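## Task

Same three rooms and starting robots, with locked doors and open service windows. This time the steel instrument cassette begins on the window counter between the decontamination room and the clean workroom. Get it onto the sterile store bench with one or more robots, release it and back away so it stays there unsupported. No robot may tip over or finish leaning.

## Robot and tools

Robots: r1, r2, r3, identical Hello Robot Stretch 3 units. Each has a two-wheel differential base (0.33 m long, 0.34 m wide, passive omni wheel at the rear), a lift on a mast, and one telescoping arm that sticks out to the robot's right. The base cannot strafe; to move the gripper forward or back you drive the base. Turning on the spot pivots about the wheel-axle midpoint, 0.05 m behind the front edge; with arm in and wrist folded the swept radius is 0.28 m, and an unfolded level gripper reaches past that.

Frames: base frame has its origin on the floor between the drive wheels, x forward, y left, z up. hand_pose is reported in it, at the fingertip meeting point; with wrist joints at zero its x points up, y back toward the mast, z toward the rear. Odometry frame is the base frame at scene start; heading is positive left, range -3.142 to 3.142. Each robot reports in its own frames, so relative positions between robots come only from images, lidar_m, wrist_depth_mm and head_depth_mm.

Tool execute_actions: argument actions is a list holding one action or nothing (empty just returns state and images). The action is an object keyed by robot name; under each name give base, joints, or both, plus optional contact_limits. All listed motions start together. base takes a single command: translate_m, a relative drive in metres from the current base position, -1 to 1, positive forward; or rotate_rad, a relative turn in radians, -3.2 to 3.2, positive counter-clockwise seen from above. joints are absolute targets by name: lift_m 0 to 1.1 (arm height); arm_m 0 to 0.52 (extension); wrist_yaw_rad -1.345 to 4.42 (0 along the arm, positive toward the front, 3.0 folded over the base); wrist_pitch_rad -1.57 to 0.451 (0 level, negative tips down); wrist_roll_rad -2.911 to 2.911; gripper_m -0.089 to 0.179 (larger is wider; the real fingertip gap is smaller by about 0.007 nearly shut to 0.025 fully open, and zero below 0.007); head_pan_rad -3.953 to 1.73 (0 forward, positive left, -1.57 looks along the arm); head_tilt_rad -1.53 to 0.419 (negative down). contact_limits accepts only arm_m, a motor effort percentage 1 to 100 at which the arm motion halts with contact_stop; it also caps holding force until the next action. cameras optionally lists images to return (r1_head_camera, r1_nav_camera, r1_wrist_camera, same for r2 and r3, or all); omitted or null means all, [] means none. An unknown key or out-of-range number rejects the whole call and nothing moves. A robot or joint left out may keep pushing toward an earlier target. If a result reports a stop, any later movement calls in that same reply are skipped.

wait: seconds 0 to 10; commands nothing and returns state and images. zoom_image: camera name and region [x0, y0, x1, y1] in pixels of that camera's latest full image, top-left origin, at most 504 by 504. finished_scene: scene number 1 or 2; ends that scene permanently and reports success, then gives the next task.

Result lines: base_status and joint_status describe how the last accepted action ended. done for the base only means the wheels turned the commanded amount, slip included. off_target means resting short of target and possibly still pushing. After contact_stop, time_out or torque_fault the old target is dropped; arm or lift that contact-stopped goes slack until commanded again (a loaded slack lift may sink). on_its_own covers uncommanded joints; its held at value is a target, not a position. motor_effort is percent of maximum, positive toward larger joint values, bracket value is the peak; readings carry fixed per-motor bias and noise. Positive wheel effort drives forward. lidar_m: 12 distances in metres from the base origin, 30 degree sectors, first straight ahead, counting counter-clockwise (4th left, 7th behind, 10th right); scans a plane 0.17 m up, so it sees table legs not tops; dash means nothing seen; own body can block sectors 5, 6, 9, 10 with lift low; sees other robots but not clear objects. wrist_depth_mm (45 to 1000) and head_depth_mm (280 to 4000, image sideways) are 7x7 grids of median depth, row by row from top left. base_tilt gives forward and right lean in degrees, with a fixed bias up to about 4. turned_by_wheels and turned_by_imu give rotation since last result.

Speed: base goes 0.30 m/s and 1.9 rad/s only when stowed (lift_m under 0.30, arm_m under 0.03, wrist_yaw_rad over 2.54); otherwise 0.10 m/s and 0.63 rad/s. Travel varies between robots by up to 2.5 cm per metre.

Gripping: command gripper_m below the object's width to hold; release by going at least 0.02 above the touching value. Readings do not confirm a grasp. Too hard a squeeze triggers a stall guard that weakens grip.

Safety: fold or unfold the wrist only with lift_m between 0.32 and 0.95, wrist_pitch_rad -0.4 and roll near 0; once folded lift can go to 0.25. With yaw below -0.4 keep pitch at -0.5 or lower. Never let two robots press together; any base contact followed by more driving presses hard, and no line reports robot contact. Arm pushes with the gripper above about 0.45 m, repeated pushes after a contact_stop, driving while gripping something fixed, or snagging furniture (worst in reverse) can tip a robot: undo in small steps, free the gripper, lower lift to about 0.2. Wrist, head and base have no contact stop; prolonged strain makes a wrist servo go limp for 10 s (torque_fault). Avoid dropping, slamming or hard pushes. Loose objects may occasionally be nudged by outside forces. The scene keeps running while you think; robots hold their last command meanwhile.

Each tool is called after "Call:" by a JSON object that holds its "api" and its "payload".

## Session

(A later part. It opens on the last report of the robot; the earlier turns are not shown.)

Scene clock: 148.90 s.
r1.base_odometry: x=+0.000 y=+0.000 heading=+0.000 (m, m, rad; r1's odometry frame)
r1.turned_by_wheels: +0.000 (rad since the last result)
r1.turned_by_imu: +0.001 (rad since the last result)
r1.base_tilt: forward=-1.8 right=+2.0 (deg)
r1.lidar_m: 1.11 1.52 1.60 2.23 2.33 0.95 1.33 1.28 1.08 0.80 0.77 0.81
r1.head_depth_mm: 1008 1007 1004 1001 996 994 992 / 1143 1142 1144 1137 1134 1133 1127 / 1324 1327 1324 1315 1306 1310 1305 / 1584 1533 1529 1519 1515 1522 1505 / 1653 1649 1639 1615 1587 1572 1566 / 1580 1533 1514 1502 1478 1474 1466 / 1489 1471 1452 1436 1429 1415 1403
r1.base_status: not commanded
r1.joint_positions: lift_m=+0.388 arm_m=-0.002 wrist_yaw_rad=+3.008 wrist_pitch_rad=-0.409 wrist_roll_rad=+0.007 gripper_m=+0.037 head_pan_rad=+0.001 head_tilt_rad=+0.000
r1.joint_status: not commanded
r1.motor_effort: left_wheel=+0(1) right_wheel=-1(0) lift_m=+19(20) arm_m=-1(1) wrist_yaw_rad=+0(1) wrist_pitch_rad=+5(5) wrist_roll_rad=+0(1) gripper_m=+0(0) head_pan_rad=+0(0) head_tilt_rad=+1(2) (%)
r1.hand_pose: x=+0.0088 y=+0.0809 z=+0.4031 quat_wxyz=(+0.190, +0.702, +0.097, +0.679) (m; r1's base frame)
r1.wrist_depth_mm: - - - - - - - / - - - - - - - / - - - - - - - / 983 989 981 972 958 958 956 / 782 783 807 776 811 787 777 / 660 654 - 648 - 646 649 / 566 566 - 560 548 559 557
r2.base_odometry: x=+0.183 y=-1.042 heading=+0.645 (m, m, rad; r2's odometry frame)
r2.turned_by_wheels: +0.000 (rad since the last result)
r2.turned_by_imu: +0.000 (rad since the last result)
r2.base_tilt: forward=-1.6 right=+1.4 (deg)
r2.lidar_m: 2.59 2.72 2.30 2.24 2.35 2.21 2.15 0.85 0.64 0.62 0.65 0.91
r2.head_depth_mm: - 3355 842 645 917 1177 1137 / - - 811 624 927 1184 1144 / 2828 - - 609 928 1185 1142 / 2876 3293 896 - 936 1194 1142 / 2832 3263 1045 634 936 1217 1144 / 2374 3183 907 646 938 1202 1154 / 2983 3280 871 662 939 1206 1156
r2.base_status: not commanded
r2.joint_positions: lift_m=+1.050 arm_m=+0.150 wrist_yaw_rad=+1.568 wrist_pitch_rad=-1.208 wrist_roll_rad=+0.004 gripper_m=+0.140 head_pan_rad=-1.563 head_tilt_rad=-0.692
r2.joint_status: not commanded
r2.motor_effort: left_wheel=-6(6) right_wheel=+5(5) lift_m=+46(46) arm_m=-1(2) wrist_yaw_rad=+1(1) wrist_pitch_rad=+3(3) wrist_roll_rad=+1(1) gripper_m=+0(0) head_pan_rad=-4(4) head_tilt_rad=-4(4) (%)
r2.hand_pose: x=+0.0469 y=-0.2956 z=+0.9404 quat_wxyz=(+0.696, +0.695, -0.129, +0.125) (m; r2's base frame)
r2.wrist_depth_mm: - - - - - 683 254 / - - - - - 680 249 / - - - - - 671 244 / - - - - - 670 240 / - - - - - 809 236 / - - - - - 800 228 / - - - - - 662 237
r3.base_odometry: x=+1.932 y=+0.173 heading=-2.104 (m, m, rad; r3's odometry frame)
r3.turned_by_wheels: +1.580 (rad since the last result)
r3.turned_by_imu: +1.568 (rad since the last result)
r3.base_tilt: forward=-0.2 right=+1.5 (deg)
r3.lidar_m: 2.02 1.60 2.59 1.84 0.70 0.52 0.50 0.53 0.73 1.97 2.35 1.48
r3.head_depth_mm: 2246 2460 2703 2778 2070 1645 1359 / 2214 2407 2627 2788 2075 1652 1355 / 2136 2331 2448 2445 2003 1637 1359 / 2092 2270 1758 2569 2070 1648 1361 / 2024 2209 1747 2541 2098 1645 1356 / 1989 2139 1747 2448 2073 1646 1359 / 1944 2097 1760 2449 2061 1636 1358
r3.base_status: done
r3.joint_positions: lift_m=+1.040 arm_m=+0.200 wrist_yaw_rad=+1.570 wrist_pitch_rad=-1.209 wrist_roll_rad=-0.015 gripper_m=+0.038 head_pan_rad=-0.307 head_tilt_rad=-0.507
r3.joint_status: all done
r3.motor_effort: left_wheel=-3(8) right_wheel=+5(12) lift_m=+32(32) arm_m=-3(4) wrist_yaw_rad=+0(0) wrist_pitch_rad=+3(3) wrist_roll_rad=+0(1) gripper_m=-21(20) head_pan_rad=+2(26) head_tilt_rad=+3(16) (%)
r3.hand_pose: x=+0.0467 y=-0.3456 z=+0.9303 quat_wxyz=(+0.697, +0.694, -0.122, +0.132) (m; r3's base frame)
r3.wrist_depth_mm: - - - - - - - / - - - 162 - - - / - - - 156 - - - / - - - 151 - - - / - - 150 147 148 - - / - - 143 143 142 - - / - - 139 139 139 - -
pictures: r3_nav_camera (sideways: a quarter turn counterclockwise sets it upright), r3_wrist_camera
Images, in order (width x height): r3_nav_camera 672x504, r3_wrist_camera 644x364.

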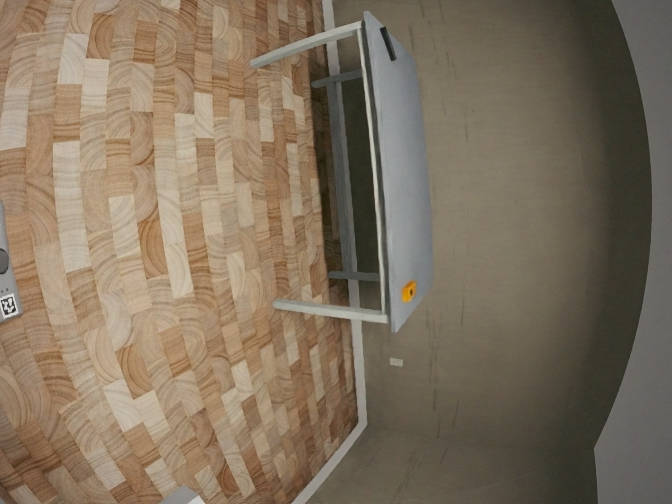

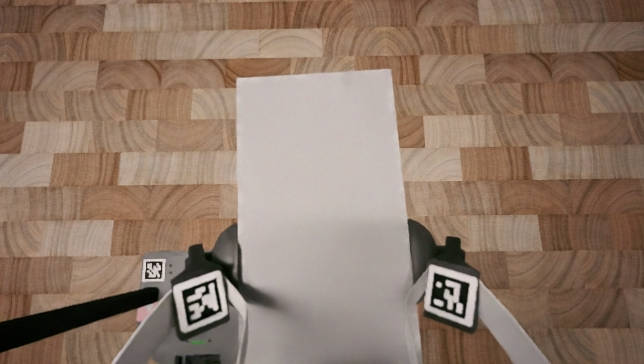

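Call:
{"api": "execute_actions", "payload": {"actions": [{"r3":{"base":{"translate_m":0.89},"joints":{"arm_m":0.5,"lift_m":1.0,"head_pan_rad":-1.57,"head_tilt_rad":-0.7}}}], "cameras": []}}

Call:
{"api": "execute_actions", "payload": {"actions": [{"r3":{"base":{"rotate_rad":1.57}}}], "cameras": ["r3_wrist_camera"]}}

Scene clock: 162.60 s.
r1.base_odometry: x=+0.000 y=+0.000 heading=+0.000 (m, m, rad; r1's odometry frame)
r1.turned_by_wheels: +0.000 (rad since the last result)
r1.turned_by_imu: +0.003 (rad since the last result)
r1.base_tilt: forward=-1.8 right=+2.0 (deg)
r1.lidar_m: 1.12 1.52 1.61 2.22 2.33 0.95 1.33 1.29 1.08 0.80 0.77 0.80
r1.head_depth_mm: 1005 1003 1001 1002 997 998 991 / 1143 1144 1140 1140 1134 1127 1127 / 1337 1327 1325 1318 1318 1308 1300 / 1581 1530 1530 1519 1519 1523 1507 / 1656 1644 1622 1612 1600 1576 1565 / 1574 1527 1513 1504 1489 1474 1453 / 1494 1467 1451 1446 1423 1413 1407
r1.base_status: not commanded
r1.joint_positions: lift_m=+0.388 arm_m=-0.002 wrist_yaw_rad=+3.008 wrist_pitch_rad=-0.409 wrist_roll_rad=+0.007 gripper_m=+0.037 head_pan_rad=+0.001 head_tilt_rad=+0.000
r1.joint_status: not commanded
r1.motor_effort: left_wheel=+0(0) right_wheel=-1(1) lift_m=+20(20) arm_m=+0(1) wrist_yaw_rad=+1(0) wrist_pitch_rad=+5(5) wrist_roll_rad=+0(0) gripper_m=+0(0) head_pan_rad=+0(0) head_tilt_rad=+2(2) (%)
r1.hand_pose: x=+0.0088 y=+0.0809 z=+0.4031 quat_wxyz=(+0.190, +0.702, +0.097, +0.679) (m; r1's base frame)
r1.wrist_depth_mm: - - - - - - - / - - - - - - - / - - - - - - - / 982 983 970 952 988 948 947 / 796 793 807 790 808 778 760 / 655 657 - 648 - 652 641 / 564 560 - 559 545 560 550
r2.base_odometry: x=+0.183 y=-1.042 heading=+0.645 (m, m, rad; r2's odometry frame)
r2.turned_by_wheels: +0.000 (rad since the last result)
r2.turned_by_imu: +0.001 (rad since the last result)
r2.base_tilt: forward=-1.7 right=+1.4 (deg)
r2.lidar_m: 2.59 2.72 2.31 2.24 2.35 2.22 2.15 0.85 0.64 0.62 0.65 0.91
r2.head_depth_mm: - 3288 846 644 920 1188 1135 / - - 811 627 929 1184 1144 / 2855 - - 609 929 1190 1143 / 2903 3338 900 - 942 1199 1147 / 2631 3217 1509 633 932 1223 1149 / 2892 3272 909 649 936 1195 1155 / 2905 3323 872 664 939 1209 1153
r2.base_status: not commanded
r2.joint_positions: lift_m=+1.050 arm_m=+0.150 wrist_yaw_rad=+1.568 wrist_pitch_rad=-1.208 wrist_roll_rad=+0.004 gripper_m=+0.140 head_pan_rad=-1.563 head_tilt_rad=-0.692
r2.joint_status: not commanded
r2.motor_effort: left_wheel=-5(6) right_wheel=+5(5) lift_m=+46(47) arm_m=-1(1) wrist_yaw_rad=+1(1) wrist_pitch_rad=+3(3) wrist_roll_rad=+0(1) gripper_m=+1(0) head_pan_rad=-4(4) head_tilt_rad=-4(4) (%)
r2.hand_pose: x=+0.0469 y=-0.2956 z=+0.9404 quat_wxyz=(+0.696, +0.695, -0.129, +0.125) (m; r2's base frame)
r2.wrist_depth_mm: - - - - - 685 253 / - - - - - 688 248 / - - - - - 672 243 / - - - - - 668 241 / - - - - - 791 235 / - - - - - 815 229 / - - - - - 662 236
r3.base_odometry: x=+1.480 y=-0.593 heading=-2.104 (m, m, rad; r3's odometry frame)
r3.turned_by_wheels: +0.000 (rad since the last result)
r3.turned_by_imu: +0.001 (rad since the last result)
r3.base_tilt: forward=-0.2 right=+1.6 (deg)
r3.lidar_m: 1.13 1.18 0.93 2.49 1.94 1.44 1.39 1.45 1.99 2.27 0.75 1.17
r3.head_depth_mm: 1894 2298 2422 2093 1706 1427 1228 / 2051 2192 2470 2102 1695 1422 1226 / - - 2444 1957 1695 1430 1229 / 1995 2204 2407 1949 1700 1417 1224 / 2011 2232 2453 1956 1704 1423 1228 / 2022 2264 2518 2096 1695 1424 1230 / 2038 2276 2518 2094 1693 1422 1222
r3.base_status: done
r3.joint_positions: lift_m=+1.000 arm_m=+0.500 wrist_yaw_rad=+1.570 wrist_pitch_rad=-1.209 wrist_roll_rad=-0.015 gripper_m=+0.038 head_pan_rad=-1.563 head_tilt_rad=-0.692
r3.joint_status: all done
r3.motor_effort: left_wheel=-2(3) right_wheel=+4(11) lift_m=+26(28) arm_m=+6(4) wrist_yaw_rad=+1(0) wrist_pitch_rad=+3(3) wrist_roll_rad=+0(0) gripper_m=-20(20) head_pan_rad=-2(28) head_tilt_rad=-4(15) (%)
r3.hand_pose: x=+0.0467 y=-0.6449 z=+0.8905 quat_wxyz=(+0.697, +0.694, -0.122, +0.132) (m; r3's base frame)
r3.wrist_depth_mm: - - - - - - - / - - - 162 - - - / - - - 156 - - - / - - - 152 - - - / - - 149 147 149 - - / - - 143 143 143 - - / - - 950 138 139 939 919
pictures: none
No camera images: the call's "cameras" was empty. Leave "cameras" out to get every camera's image.

Scene clock: 166.03 s.
r1.base_odometry: x=+0.000 y=+0.000 heading=+0.000 (m, m, rad; r1's odometry frame)
r1.turned_by_wheels: +0.000 (rad since the last result)
r1.turned_by_imu: +0.001 (rad since the last result)
r1.base_tilt: forward=-1.8 right=+2.0 (deg)
r1.lidar_m: 1.11 1.52 1.61 2.22 2.34 0.95 1.32 1.29 1.08 0.80 0.77 0.81
r1.head_depth_mm: 1004 1006 997 1002 999 995 988 / 1146 1145 1148 1133 1135 1130 1130 / 1328 1328 1320 1323 1316 1310 1304 / 1586 1529 1537 1518 1517 1510 1510 / 1647 1646 1634 1615 1592 1574 1562 / 1577 1522 1513 1501 1486 1468 1466 / 1490 1466 1449 1437 1425 1415 1396
r1.base_status: not commanded
r1.joint_positions: lift_m=+0.388 arm_m=-0.002 wrist_yaw_rad=+3.008 wrist_pitch_rad=-0.409 wrist_roll_rad=+0.007 gripper_m=+0.037 head_pan_rad=+0.001 head_tilt_rad=+0.000
r1.joint_status: not commanded
r1.motor_effort: left_wheel=+0(1) right_wheel=+0(0) lift_m=+20(20) arm_m=+0(1) wrist_yaw_rad=+1(0) wrist_pitch_rad=+5(5) wrist_roll_rad=+0(0) gripper_m=+0(0) head_pan_rad=+0(0) head_tilt_rad=+2(2) (%)
r1.hand_pose: x=+0.0088 y=+0.0809 z=+0.4031 quat_wxyz=(+0.190, +0.702, +0.097, +0.679) (m; r1's base frame)
r1.wrist_depth_mm: - - - - - - - / - - - - - - - / - - - - - - - / 965 972 995 972 949 973 958 / 784 776 810 784 803 774 761 / 674 661 - 641 - 633 653 / 567 565 - 562 544 557 550
r2.base_odometry: x=+0.183 y=-1.042 heading=+0.645 (m, m, rad; r2's odometry frame)
r2.turned_by_wheels: +0.000 (rad since the last result)
r2.turned_by_imu: +0.000 (rad since the last result)
r2.base_tilt: forward=-1.7 right=+1.3 (deg)
r2.lidar_m: 2.59 2.71 2.31 2.24 2.35 2.21 2.15 0.85 0.64 0.62 0.65 0.91
r2.head_depth_mm: - 3239 843 642 928 1174 1137 / - - 813 626 928 1183 1141 / 2879 - - 609 930 1195 1142 / 2715 3304 898 - 935 1197 1143 / 2887 3238 1870 636 937 1221 1154 / 2883 3283 911 649 938 1200 1153 / 2877 3290 874 662 940 1207 1155
r2.base_status: not commanded
r2.joint_positions: lift_m=+1.050 arm_m=+0.150 wrist_yaw_rad=+1.568 wrist_pitch_rad=-1.208 wrist_roll_rad=+0.004 gripper_m=+0.140 head_pan_rad=-1.563 head_tilt_rad=-0.692
r2.joint_status: not commanded
r2.motor_effort: left_wheel=-6(5) right_wheel=+5(5) lift_m=+47(46) arm_m=-1(1) wrist_yaw_rad=+1(1) wrist_pitch_rad=+3(3) wrist_roll_rad=+0(0) gripper_m=+0(0) head_pan_rad=-3(5) head_tilt_rad=-3(4) (%)
r2.hand_pose: x=+0.0469 y=-0.2956 z=+0.9404 quat_wxyz=(+0.696, +0.695, -0.129, +0.125) (m; r2's base frame)
r2.wrist_depth_mm: - - - - - 692 256 / - - - - - 682 250 / - - - - - 670 244 / - - - - - 669 240 / - - - - - 799 233 / - - - - - 807 230 / - - - - - 654 237
r3.base_odometry: x=+1.480 y=-0.593 heading=-0.535 (m, m, rad; r3's odometry frame)
r3.turned_by_wheels: +1.570 (rad since the last result)
r3.turned_by_imu: +1.558 (rad since the last result)
r3.base_tilt: forward=-0.2 right=+1.6 (deg)
r3.lidar_m: 2.49 1.94 1.44 1.39 1.45 1.99 2.27 0.76 1.17 1.13 1.18 0.94
r3.head_depth_mm: 1168 1403 1100 847 687 1425 1225 / 1261 1368 1106 849 689 1423 1225 / - - 1106 795 689 1417 1228 / 1230 1353 1103 796 688 1421 1227 / 1241 1384 1103 796 707 1423 1227 / 1244 1391 1106 847 707 1429 1231 / 1252 1396 1108 849 709 1426 1223
r3.base_status: done
r3.joint_positions: lift_m=+1.000 arm_m=+0.500 wrist_yaw_rad=+1.570 wrist_pitch_rad=-1.210 wrist_roll_rad=-0.015 gripper_m=+0.038 head_pan_rad=-1.563 head_tilt_rad=-0.692
r3.joint_status: not commanded
r3.motor_effort: left_wheel=-2(9) right_wheel=+5(13) lift_m=+26(26) arm_m=+5(5) wrist_yaw_rad=+0(1) wrist_pitch_rad=+3(4) wrist_roll_rad=+0(0) gripper_m=-20(20) head_pan_rad=-2(2) head_tilt_rad=-3(3) (%)
r3.hand_pose: x=+0.0465 y=-0.6449 z=+0.8905 quat_wxyz=(+0.697, +0.694, -0.122, +0.132) (m; r3's base frame)
r3.wrist_depth_mm: - 335 327 326 327 325 323 / - 322 319 162 315 316 314 / - 309 305 157 306 307 304 / - 302 297 152 295 295 293 / - 294 150 147 149 286 288 / - 285 143 143 142 279 278 / - 277 273 138 140 272 271
pictures: r3_wrist_camera
Images, in order (width x height): r3_wrist_camera 644x364.

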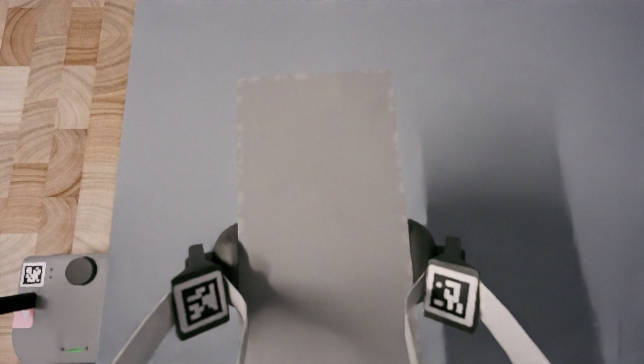

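Call:
{"api": "execute_actions", "payload": {"actions": [{"r3":{"joints":{"lift_m":0.892}}}], "cameras": []}}

Call:
{"api": "execute_actions", "payload": {"actions": [{"r3":{"joints":{"gripper_m":0.14}}}], "cameras": []}}

Call:
{"api": "execute_actions", "payload": {"actions": [{"r3":{"joints":{"lift_m":0.95}}}], "cameras": []}}

Call:
{"api": "execute_actions", "payload": {"actions": [{"r3":{"joints":{"arm_m":0.05,"lift_m":1.05}}}], "cameras": []}}

Call:
{"api": "finished_scene", "payload": {"scene": 2}}

Scene clock: 176.17 s.
r1.base_odometry: x=+0.000 y=+0.000 heading=+0.000 (m, m, rad; r1's odometry frame)
r1.turned_by_wheels: +0.000 (rad since the last result)
r1.turned_by_imu: +0.001 (rad since the last result)
r1.base_tilt: forward=-1.7 right=+2.0 (deg)
r1.lidar_m: 1.11 1.52 1.60 2.22 2.34 0.95 1.32 1.29 1.08 0.80 0.77 0.80
r1.head_depth_mm: 1009 1007 1004 997 998 1000 991 / 1145 1147 1140 1140 1138 1132 1126 / 1331 1330 1316 1323 1316 1313 1310 / 1587 1530 1530 1519 1528 1507 1501 / 1650 1636 1624 1613 1597 1585 1577 / 1568 1530 1514 1501 1489 1468 1455 / 1496 1469 1456 1442 1431 1414 1390
r1.base_status: not commanded
r1.joint_positions: lift_m=+0.388 arm_m=-0.002 wrist_yaw_rad=+3.008 wrist_pitch_rad=-0.409 wrist_roll_rad=+0.007 gripper_m=+0.037 head_pan_rad=+0.001 head_tilt_rad=+0.000
r1.joint_status: not commanded
r1.motor_effort: left_wheel=-1(0) right_wheel=+0(0) lift_m=+20(19) arm_m=-1(1) wrist_yaw_rad=+1(1) wrist_pitch_rad=+5(5) wrist_roll_rad=+0(0) gripper_m=+0(0) head_pan_rad=+0(0) head_tilt_rad=+2(2) (%)
r1.hand_pose: x=+0.0088 y=+0.0809 z=+0.4031 quat_wxyz=(+0.190, +0.702, +0.097, +0.679) (m; r1's base frame)
r1.wrist_depth_mm: - - - - - - - / - - - - - - - / - - - - - - - / 993 988 996 970 968 974 923 / 789 792 798 773 813 780 772 / 661 650 - 654 - 658 642 / 563 562 - 560 545 555 552
r2.base_odometry: x=+0.183 y=-1.042 heading=+0.645 (m, m, rad; r2's odometry frame)
r2.turned_by_wheels: +0.000 (rad since the last result)
r2.turned_by_imu: +0.000 (rad since the last result)
r2.base_tilt: forward=-1.7 right=+1.4 (deg)
r2.lidar_m: 2.59 2.71 2.31 2.24 2.35 2.21 2.15 0.85 0.64 0.62 0.65 0.91
r2.head_depth_mm: - 3261 844 642 923 1180 1132 / - - 814 626 921 1181 1143 / 2847 - - 610 930 1189 1142 / 2318 3237 900 - 930 1198 1135 / 2865 3252 1896 636 933 1225 1149 / 2885 3308 908 648 936 1203 1145 / 2959 3299 873 663 935 1209 1147
r2.base_status: not commanded
r2.joint_positions: lift_m=+1.050 arm_m=+0.150 wrist_yaw_rad=+1.568 wrist_pitch_rad=-1.208 wrist_roll_rad=+0.004 gripper_m=+0.140 head_pan_rad=-1.563 head_tilt_rad=-0.692
r2.joint_status: not commanded
r2.motor_effort: left_wheel=-6(6) right_wheel=+4(5) lift_m=+46(47) arm_m=-1(2) wrist_yaw_rad=+0(1) wrist_pitch_rad=+3(3) wrist_roll_rad=+0(0) gripper_m=+0(0) head_pan_rad=-4(4) head_tilt_rad=-4(4) (%)
r2.hand_pose: x=+0.0469 y=-0.2956 z=+0.9404 quat_wxyz=(+0.696, +0.695, -0.129, +0.125) (m; r2's base frame)
r2.wrist_depth_mm: - - - - - 693 256 / - - - - - 673 248 / - - - - - 674 245 / - - - - - 670 240 / - - - - - 770 234 / - - - - - 823 229 / - - - - - 657 237
r3.base_odometry: x=+1.480 y=-0.593 heading=-0.535 (m, m, rad; r3's odometry frame)
r3.turned_by_wheels: +0.000 (rad since the last result)
r3.turned_by_imu: +0.001 (rad since the last result)
r3.base_tilt: forward=-0.2 right=+1.6 (deg)
r3.lidar_m: 2.50 1.93 1.44 1.39 1.45 2.00 2.27 0.75 1.17 1.13 1.18 0.94
r3.head_depth_mm: 1220 1343 - 808 670 1426 1227 / 1221 1316 1078 848 690 1427 1227 / 1232 1308 1016 822 690 1421 1223 / 1236 1376 1153 776 688 1423 1225 / 1239 1394 1104 786 705 1421 1230 / 1245 1393 1103 847 709 1423 1232 / 1251 1404 1106 849 708 1425 1229
r3.base_status: not commanded
r3.joint_positions: lift_m=+0.892 arm_m=+0.500 wrist_yaw_rad=+1.570 wrist_pitch_rad=-1.210 wrist_roll_rad=-0.015 gripper_m=+0.038 head_pan_rad=-1.563 head_tilt_rad=-0.692
r3.joint_status: all done
r3.motor_effort: left_wheel=-2(2) right_wheel=+5(5) lift_m=+26(24) arm_m=+5(5) wrist_yaw_rad=+0(0) wrist_pitch_rad=+3(3) wrist_roll_rad=+0(0) gripper_m=-20(20) head_pan_rad=-2(2) head_tilt_rad=-3(3) (%)
r3.hand_pose: x=+0.0465 y=-0.6449 z=+0.7825 quat_wxyz=(+0.697, +0.694, -0.122, +0.132) (m; r3's base frame)
r3.wrist_depth_mm: 214 212 209 209 208 208 207 / 207 204 205 162 202 202 200 / 199 198 195 155 194 195 194 / 192 192 188 151 188 189 188 / 188 187 150 147 148 185 184 / 181 182 143 142 142 179 177 / 176 177 174 139 140 174 172
pictures: none
No camera images: the call's "cameras" was empty. Leave "cameras" out to get every camera's image.

Scene clock: 177.67 s.
r1.base_odometry: x=+0.000 y=+0.000 heading=+0.000 (m, m, rad; r1's odometry frame)
r1.turned_by_wheels: +0.000 (rad since the last result)
r1.turned_by_imu: +0.000 (rad since the last result)
r1.base_tilt: forward=-1.8 right=+2.0 (deg)
r1.lidar_m: 1.11 1.52 1.60 2.22 2.34 0.95 1.32 1.29 1.08 0.80 0.77 0.81
r1.head_depth_mm: 1006 1004 1005 1003 997 998 991 / 1142 1143 1136 1136 1133 1132 1129 / 1328 1325 1325 1325 1310 1310 1298 / 1587 1542 1530 1523 1521 1512 1509 / 1661 1651 1619 1612 1589 1584 1567 / 1584 1525 1519 1501 1474 1473 1459 / 1499 1468 1455 1436 1427 1415 1401
r1.base_status: not commanded
r1.joint_positions: lift_m=+0.388 arm_m=-0.002 wrist_yaw_rad=+3.008 wrist_pitch_rad=-0.409 wrist_roll_rad=+0.007 gripper_m=+0.037 head_pan_rad=+0.001 head_tilt_rad=+0.000
r1.joint_status: not commanded
r1.motor_effort: left_wheel=+0(0) right_wheel=-1(0) lift_m=+20(20) arm_m=+0(0) wrist_yaw_rad=+1(1) wrist_pitch_rad=+5(5) wrist_roll_rad=+0(0) gripper_m=+0(0) head_pan_rad=+0(0) head_tilt_rad=+2(2) (%)
r1.hand_pose: x=+0.0088 y=+0.0809 z=+0.4031 quat_wxyz=(+0.190, +0.702, +0.097, +0.679) (m; r1's base frame)
r1.wrist_depth_mm: - - - - - - - / - - - - - - - / - - - - - - - / - 986 978 988 970 952 948 / 794 789 813 783 792 787 773 / 660 651 - 646 - 647 637 / 561 570 - 559 551 553 553
r2.base_odometry: x=+0.183 y=-1.042 heading=+0.645 (m, m, rad; r2's odometry frame)
r2.turned_by_wheels: +0.000 (rad since the last result)
r2.turned_by_imu: +0.000 (rad since the last result)
r2.base_tilt: forward=-1.6 right=+1.4 (deg)
r2.lidar_m: 2.60 2.72 2.31 2.24 2.35 2.21 2.15 0.85 0.64 0.62 0.65 0.91
r2.head_depth_mm: - 3321 840 643 922 1179 1135 / - - 812 626 928 1185 1135 / 2870 - - 608 931 1185 1140 / 2317 3268 899 - 937 1198 1145 / 2817 3331 1867 633 933 1224 1147 / 2861 3284 909 646 940 1199 1151 / 2985 3332 873 661 934 1199 1154
r2.base_status: not commanded
r2.joint_positions: lift_m=+1.050 arm_m=+0.150 wrist_yaw_rad=+1.568 wrist_pitch_rad=-1.208 wrist_roll_rad=+0.004 gripper_m=+0.140 head_pan_rad=-1.563 head_tilt_rad=-0.692
r2.joint_status: not commanded
r2.motor_effort: left_wheel=-6(6) right_wheel=+5(5) lift_m=+46(46) arm_m=-1(2) wrist_yaw_rad=+1(1) wrist_pitch_rad=+3(3) wrist_roll_rad=+0(0) gripper_m=+1(0) head_pan_rad=-4(4) head_tilt_rad=-4(4) (%)
r2.hand_pose: x=+0.0469 y=-0.2956 z=+0.9404 quat_wxyz=(+0.696, +0.695, -0.129, +0.125) (m; r2's base frame)
r2.wrist_depth_mm: - - - - - 673 255 / - - - - - 681 248 / - - - - - 679 244 / - - - - - 667 239 / - - - - - 799 236 / - - - - - 823 229 / - - - - - 649 236
r3.base_odometry: x=+1.480 y=-0.593 heading=-0.535 (m, m, rad; r3's odometry frame)
r3.turned_by_wheels: +0.000 (rad since the last result)
r3.turned_by_imu: +0.000 (rad since the last result)
r3.base_tilt: forward=-0.2 right=+1.6 (deg)
r3.lidar_m: 2.49 1.94 1.44 1.39 1.45 1.99 2.27 0.76 1.17 1.13 1.18 0.94
r3.head_depth_mm: 1212 1352 - 806 670 1420 1222 / 1223 1327 1081 847 689 1418 1230 / 1233 - 1014 822 690 1427 1228 / 1238 1378 1182 795 689 1425 1228 / 1242 1387 1102 800 709 1430 1231 / 1248 1394 1100 847 708 1420 1226 / 1251 1404 1105 847 709 1423 1225
r3.base_status: not commanded
r3.joint_positions: lift_m=+0.892 arm_m=+0.500 wrist_yaw_rad=+1.570 wrist_pitch_rad=-1.208 wrist_roll_rad=-0.015 gripper_m=+0.140 head_pan_rad=-1.563 head_tilt_rad=-0.692
r3.joint_status: all done
r3.motor_effort: left_wheel=-3(2) right_wheel=+5(5) lift_m=+26(26) arm_m=+5(5) wrist_yaw_rad=+0(0) wrist_pitch_rad=+3(4) wrist_roll_rad=+0(0) gripper_m=+1(90) head_pan_rad=-2(2) head_tilt_rad=-4(3) (%)
r3.hand_pose: x=+0.0470 y=-0.6449 z=+0.7826 quat_wxyz=(+0.697, +0.694, -0.122, +0.132) (m; r3's base frame)
r3.wrist_depth_mm: 216 211 212 209 209 209 208 / 207 205 204 204 202 202 202 / 200 198 196 164 197 197 194 / 193 193 190 159 190 189 189 / 188 188 184 154 181 186 183 / 183 - 179 150 178 - 178 / 179 175 174 146 147 173 173
pictures: none
No camera images: the call's "cameras" was empty. Leave "cameras" out to get every camera's image.

Scene clock: 179.03 s.
r1.base_odometry: x=+0.000 y=+0.000 heading=+0.000 (m, m, rad; r1's odometry frame)
r1.turned_by_wheels: +0.000 (rad since the last result)
r1.turned_by_imu: +0.000 (rad since the last result)
r1.base_tilt: forward=-1.7 right=+1.9 (deg)
r1.lidar_m: 1.11 1.52 1.60 2.22 2.33 0.95 1.32 1.29 1.08 0.80 0.77 0.80
r1.head_depth_mm: 1007 1004 1002 995 997 995 994 / 1146 1142 1141 1138 1133 1128 1131 / 1326 1320 1321 1316 1320 1303 1302 / 1586 1530 1532 1523 1519 1519 1510 / 1654 1644 1627 1611 1601 1592 1566 / 1572 1530 1510 1504 1484 1474 1466 / 1498 1468 1452 1441 1426 1412 1398
r1.base_status: not commanded
r1.joint_positions: lift_m=+0.388 arm_m=-0.002 wrist_yaw_rad=+3.008 wrist_pitch_rad=-0.409 wrist_roll_rad=+0.007 gripper_m=+0.037 head_pan_rad=+0.001 head_tilt_rad=+0.000
r1.joint_status: not commanded
r1.motor_effort: left_wheel=+0(1) right_wheel=+0(1) lift_m=+20(20) arm_m=+0(2) wrist_yaw_rad=+1(1) wrist_pitch_rad=+5(5) wrist_roll_rad=+0(0) gripper_m=+0(0) head_pan_rad=+0(0) head_tilt_rad=+1(2) (%)
r1.hand_pose: x=+0.0088 y=+0.0809 z=+0.4031 quat_wxyz=(+0.190, +0.702, +0.097, +0.679) (m; r1's base frame)
r1.wrist_depth_mm: - - - - - - - / - - - - - - - / - - - - - - - / 996 975 942 970 967 963 941 / 785 785 814 787 811 775 763 / 662 665 - 645 - 654 643 / 562 557 - 565 541 558 555
r2.base_odometry: x=+0.183 y=-1.042 heading=+0.645 (m, m, rad; r2's odometry frame)
r2.turned_by_wheels: +0.000 (rad since the last result)
r2.turned_by_imu: +0.000 (rad since the last result)
r2.base_tilt: forward=-1.6 right=+1.4 (deg)
r2.lidar_m: 2.59 2.72 2.31 2.23 2.35 2.21 2.15 0.85 0.64 0.62 0.65 0.91
r2.head_depth_mm: - 3313 843 642 924 1175 1137 / - - 815 626 930 1189 1141 / 2879 - - 607 927 1191 1141 / 2361 3275 902 - 934 1192 1152 / 2829 3264 1889 634 934 1215 1143 / 2882 3317 910 647 939 1200 1146 / 2916 3329 874 661 938 1204 1154
r2.base_status: not commanded
r2.joint_positions: lift_m=+1.050 arm_m=+0.150 wrist_yaw_rad=+1.568 wrist_pitch_rad=-1.208 wrist_roll_rad=+0.004 gripper_m=+0.140 head_pan_rad=-1.563 head_tilt_rad=-0.692
r2.joint_status: not commanded
r2.motor_effort: left_wheel=-6(5) right_wheel=+5(5) lift_m=+47(46) arm_m=-1(1) wrist_yaw_rad=+2(1) wrist_pitch_rad=+3(3) wrist_roll_rad=+0(1) gripper_m=+0(0) head_pan_rad=-3(5) head_tilt_rad=-4(4) (%)
r2.hand_pose: x=+0.0469 y=-0.2956 z=+0.9404 quat_wxyz=(+0.696, +0.695, -0.129, +0.125) (m; r2's base frame)
r2.wrist_depth_mm: - - - - - 690 255 / - - - - - 689 249 / - - - - - 672 244 / - - - - - 667 239 / - - - - - 789 235 / - - - - - 810 227 / - - - - - 654 237
r3.base_odometry: x=+1.480 y=-0.593 heading=-0.535 (m, m, rad; r3's odometry frame)
r3.turned_by_wheels: +0.000 (rad since the last result)
r3.turned_by_imu: +0.000 (rad since the last result)
r3.base_tilt: forward=-0.3 right=+1.6 (deg)
r3.lidar_m: 2.49 1.93 1.44 1.39 1.45 1.99 2.26 0.76 1.17 1.13 1.18 0.94
r3.head_depth_mm: 1218 - 1035 847 690 1419 1227 / 1206 1392 1099 850 688 1422 1224 / 1212 - 1054 820 690 1424 1232 / 1233 1380 1101 782 689 1420 1226 / 1241 1387 1103 799 708 1425 1231 / 1248 1391 1107 848 708 1420 1224 / 1250 1405 1106 849 708 1422 1226
r3.base_status: not commanded
r3.joint_positions: lift_m=+0.950 arm_m=+0.500 wrist_yaw_rad=+1.570 wrist_pitch_rad=-1.208 wrist_roll_rad=-0.015 gripper_m=+0.140 head_pan_rad=-1.563 head_tilt_rad=-0.692
r3.joint_status: all done
r3.motor_effort: left_wheel=-2(3) right_wheel=+6(4) lift_m=+30(31) arm_m=+5(5) wrist_yaw_rad=+1(0) wrist_pitch_rad=+3(3) wrist_roll_rad=+0(0) gripper_m=+1(1) head_pan_rad=-2(2) head_tilt_rad=-3(3) (%)
r3.hand_pose: x=+0.0471 y=-0.6449 z=+0.8405 quat_wxyz=(+0.697, +0.694, -0.122, +0.132) (m; r3's base frame)
r3.wrist_depth_mm: - 276 274 274 274 271 269 / - 269 268 265 265 263 262 / - 259 258 224 257 254 252 / - 249 250 217 249 248 245 / - 245 243 211 241 242 239 / 235 - 236 205 234 - 233 / - 228 229 199 226 227 225
pictures: none
No camera images: the call's "cameras" was empty. Leave "cameras" out to get every camera's image.

Scene clock: 183.53 s.
r1.base_odometry: x=+0.000 y=+0.000 heading=+0.000 (m, m, rad; r1's odometry frame)
r1.turned_by_wheels: +0.000 (rad since the last result)
r1.turned_by_imu: +0.001 (rad since the last result)
r1.base_tilt: forward=-1.7 right=+2.0 (deg)
r1.lidar_m: 1.11 1.52 1.60 2.22 2.34 0.95 1.32 1.29 1.08 0.80 0.77 0.80
r1.head_depth_mm: 1006 1008 1008 1003 998 996 996 / 1143 1148 1140 1136 1132 1128 1128 / 1324 1326 1314 1323 1311 1318 1311 / 1583 1538 1529 1527 1513 1517 1507 / 1658 1643 1629 1616 1591 1577 1561 / 1572 1526 1520 1501 1475 1472 1455 / 1500 1468 1455 1436 1429 1417 1404
r1.base_status: not commanded
r1.joint_positions: lift_m=+0.388 arm_m=-0.002 wrist_yaw_rad=+3.008 wrist_pitch_rad=-0.409 wrist_roll_rad=+0.007 gripper_m=+0.037 head_pan_rad=+0.001 head_tilt_rad=+0.000
r1.joint_status: not commanded
r1.motor_effort: left_wheel=+0(0) right_wheel=-1(1) lift_m=+20(19) arm_m=+0(0) wrist_yaw_rad=+1(2) wrist_pitch_rad=+5(5) wrist_roll_rad=+0(0) gripper_m=+0(0) head_pan_rad=+0(0) head_tilt_rad=+1(2) (%)
r1.hand_pose: x=+0.0088 y=+0.0809 z=+0.4031 quat_wxyz=(+0.190, +0.702, +0.097, +0.679) (m; r1's base frame)
r1.wrist_depth_mm: - - - - - - - / - - - - - - - / - - - - - - - / 982 975 959 951 962 953 961 / 789 784 809 787 806 782 762 / 656 656 - 651 - 637 637 / 562 565 - 557 545 554 554
r2.base_odometry: x=+0.183 y=-1.042 heading=+0.645 (m, m, rad; r2's odometry frame)
r2.turned_by_wheels: +0.000 (rad since the last result)
r2.turned_by_imu: +0.000 (rad since the last result)
r2.base_tilt: forward=-1.6 right=+1.3 (deg)
r2.lidar_m: 2.59 2.71 2.30 2.24 2.35 2.22 2.15 0.85 0.64 0.62 0.65 0.91
r2.head_depth_mm: - 3294 845 643 926 1180 1134 / - - 812 625 928 1189 1143 / 2856 - - 609 934 1194 1140 / 2706 3233 903 - 933 1203 1139 / 2916 3211 1894 635 934 1220 1148 / 2848 3273 910 647 935 1202 1153 / 2897 3258 875 662 939 1209 1156
r2.base_status: not commanded
r2.joint_positions: lift_m=+1.050 arm_m=+0.150 wrist_yaw_rad=+1.568 wrist_pitch_rad=-1.208 wrist_roll_rad=+0.004 gripper_m=+0.140 head_pan_rad=-1.563 head_tilt_rad=-0.692
r2.joint_status: not commanded
r2.motor_effort: left_wheel=-5(6) right_wheel=+5(5) lift_m=+46(46) arm_m=-2(1) wrist_yaw_rad=+1(1) wrist_pitch_rad=+3(3) wrist_roll_rad=+0(1) gripper_m=+0(0) head_pan_rad=-5(5) head_tilt_rad=-3(3) (%)
r2.hand_pose: x=+0.0469 y=-0.2956 z=+0.9404 quat_wxyz=(+0.696, +0.695, -0.129, +0.125) (m; r2's base frame)
r2.wrist_depth_mm: - - - - - 682 256 / - - - - - 684 249 / - - - - - 675 245 / - - - - - 668 238 / - - - - - 769 234 / - - - - - 812 226 / - - - - - 653 237
r3.base_odometry: x=+1.480 y=-0.593 heading=-0.535 (m, m, rad; r3's odometry frame)
r3.turned_by_wheels: +0.000 (rad since the last result)
r3.turned_by_imu: +0.001 (rad since the last result)
r3.base_tilt: forward=-0.2 right=+1.6 (deg)
r3.lidar_m: 2.49 1.93 1.43 1.39 1.45 1.99 2.27 0.76 1.17 1.13 1.18 0.94
r3.head_depth_mm: 1199 - - - - 1383 1224 / 1201 - - - - 1387 1229 / 1210 - - - - - 1228 / 1238 1382 1104 798 - - 1252 / 1239 1388 1099 878 - 1397 1227 / 1248 1395 1105 878 - 1428 1225 / 1248 1393 1106 850 707 1426 1224
r3.base_status: not commanded
r3.joint_positions: lift_m=+1.050 arm_m=+0.050 wrist_yaw_rad=+1.570 wrist_pitch_rad=-1.207 wrist_roll_rad=-0.015 gripper_m=+0.140 head_pan_rad=-1.563 head_tilt_rad=-0.692
r3.joint_status: all done
r3.motor_effort: left_wheel=-2(2) right_wheel=+5(5) lift_m=+30(33) arm_m=-3(3) wrist_yaw_rad=+0(0) wrist_pitch_rad=+3(3) wrist_roll_rad=+0(0) gripper_m=+1(0) head_pan_rad=-2(2) head_tilt_rad=-3(3) (%)
r3.hand_pose: x=+0.0472 y=-0.1956 z=+0.9405 quat_wxyz=(+0.697, +0.694, -0.122, +0.133) (m; r3's base frame)
r3.wrist_depth_mm: - - - - - - 385 / - - - - - - 371 / - - - - - - 360 / - - - - - - 346 / - - - - - - 340 / - - - - - - 330 / - - - - - - 320
pictures: none
No camera images: the call's "cameras" was empty. Leave "cameras" out to get every camera's image.

The scene is finished: the task was done.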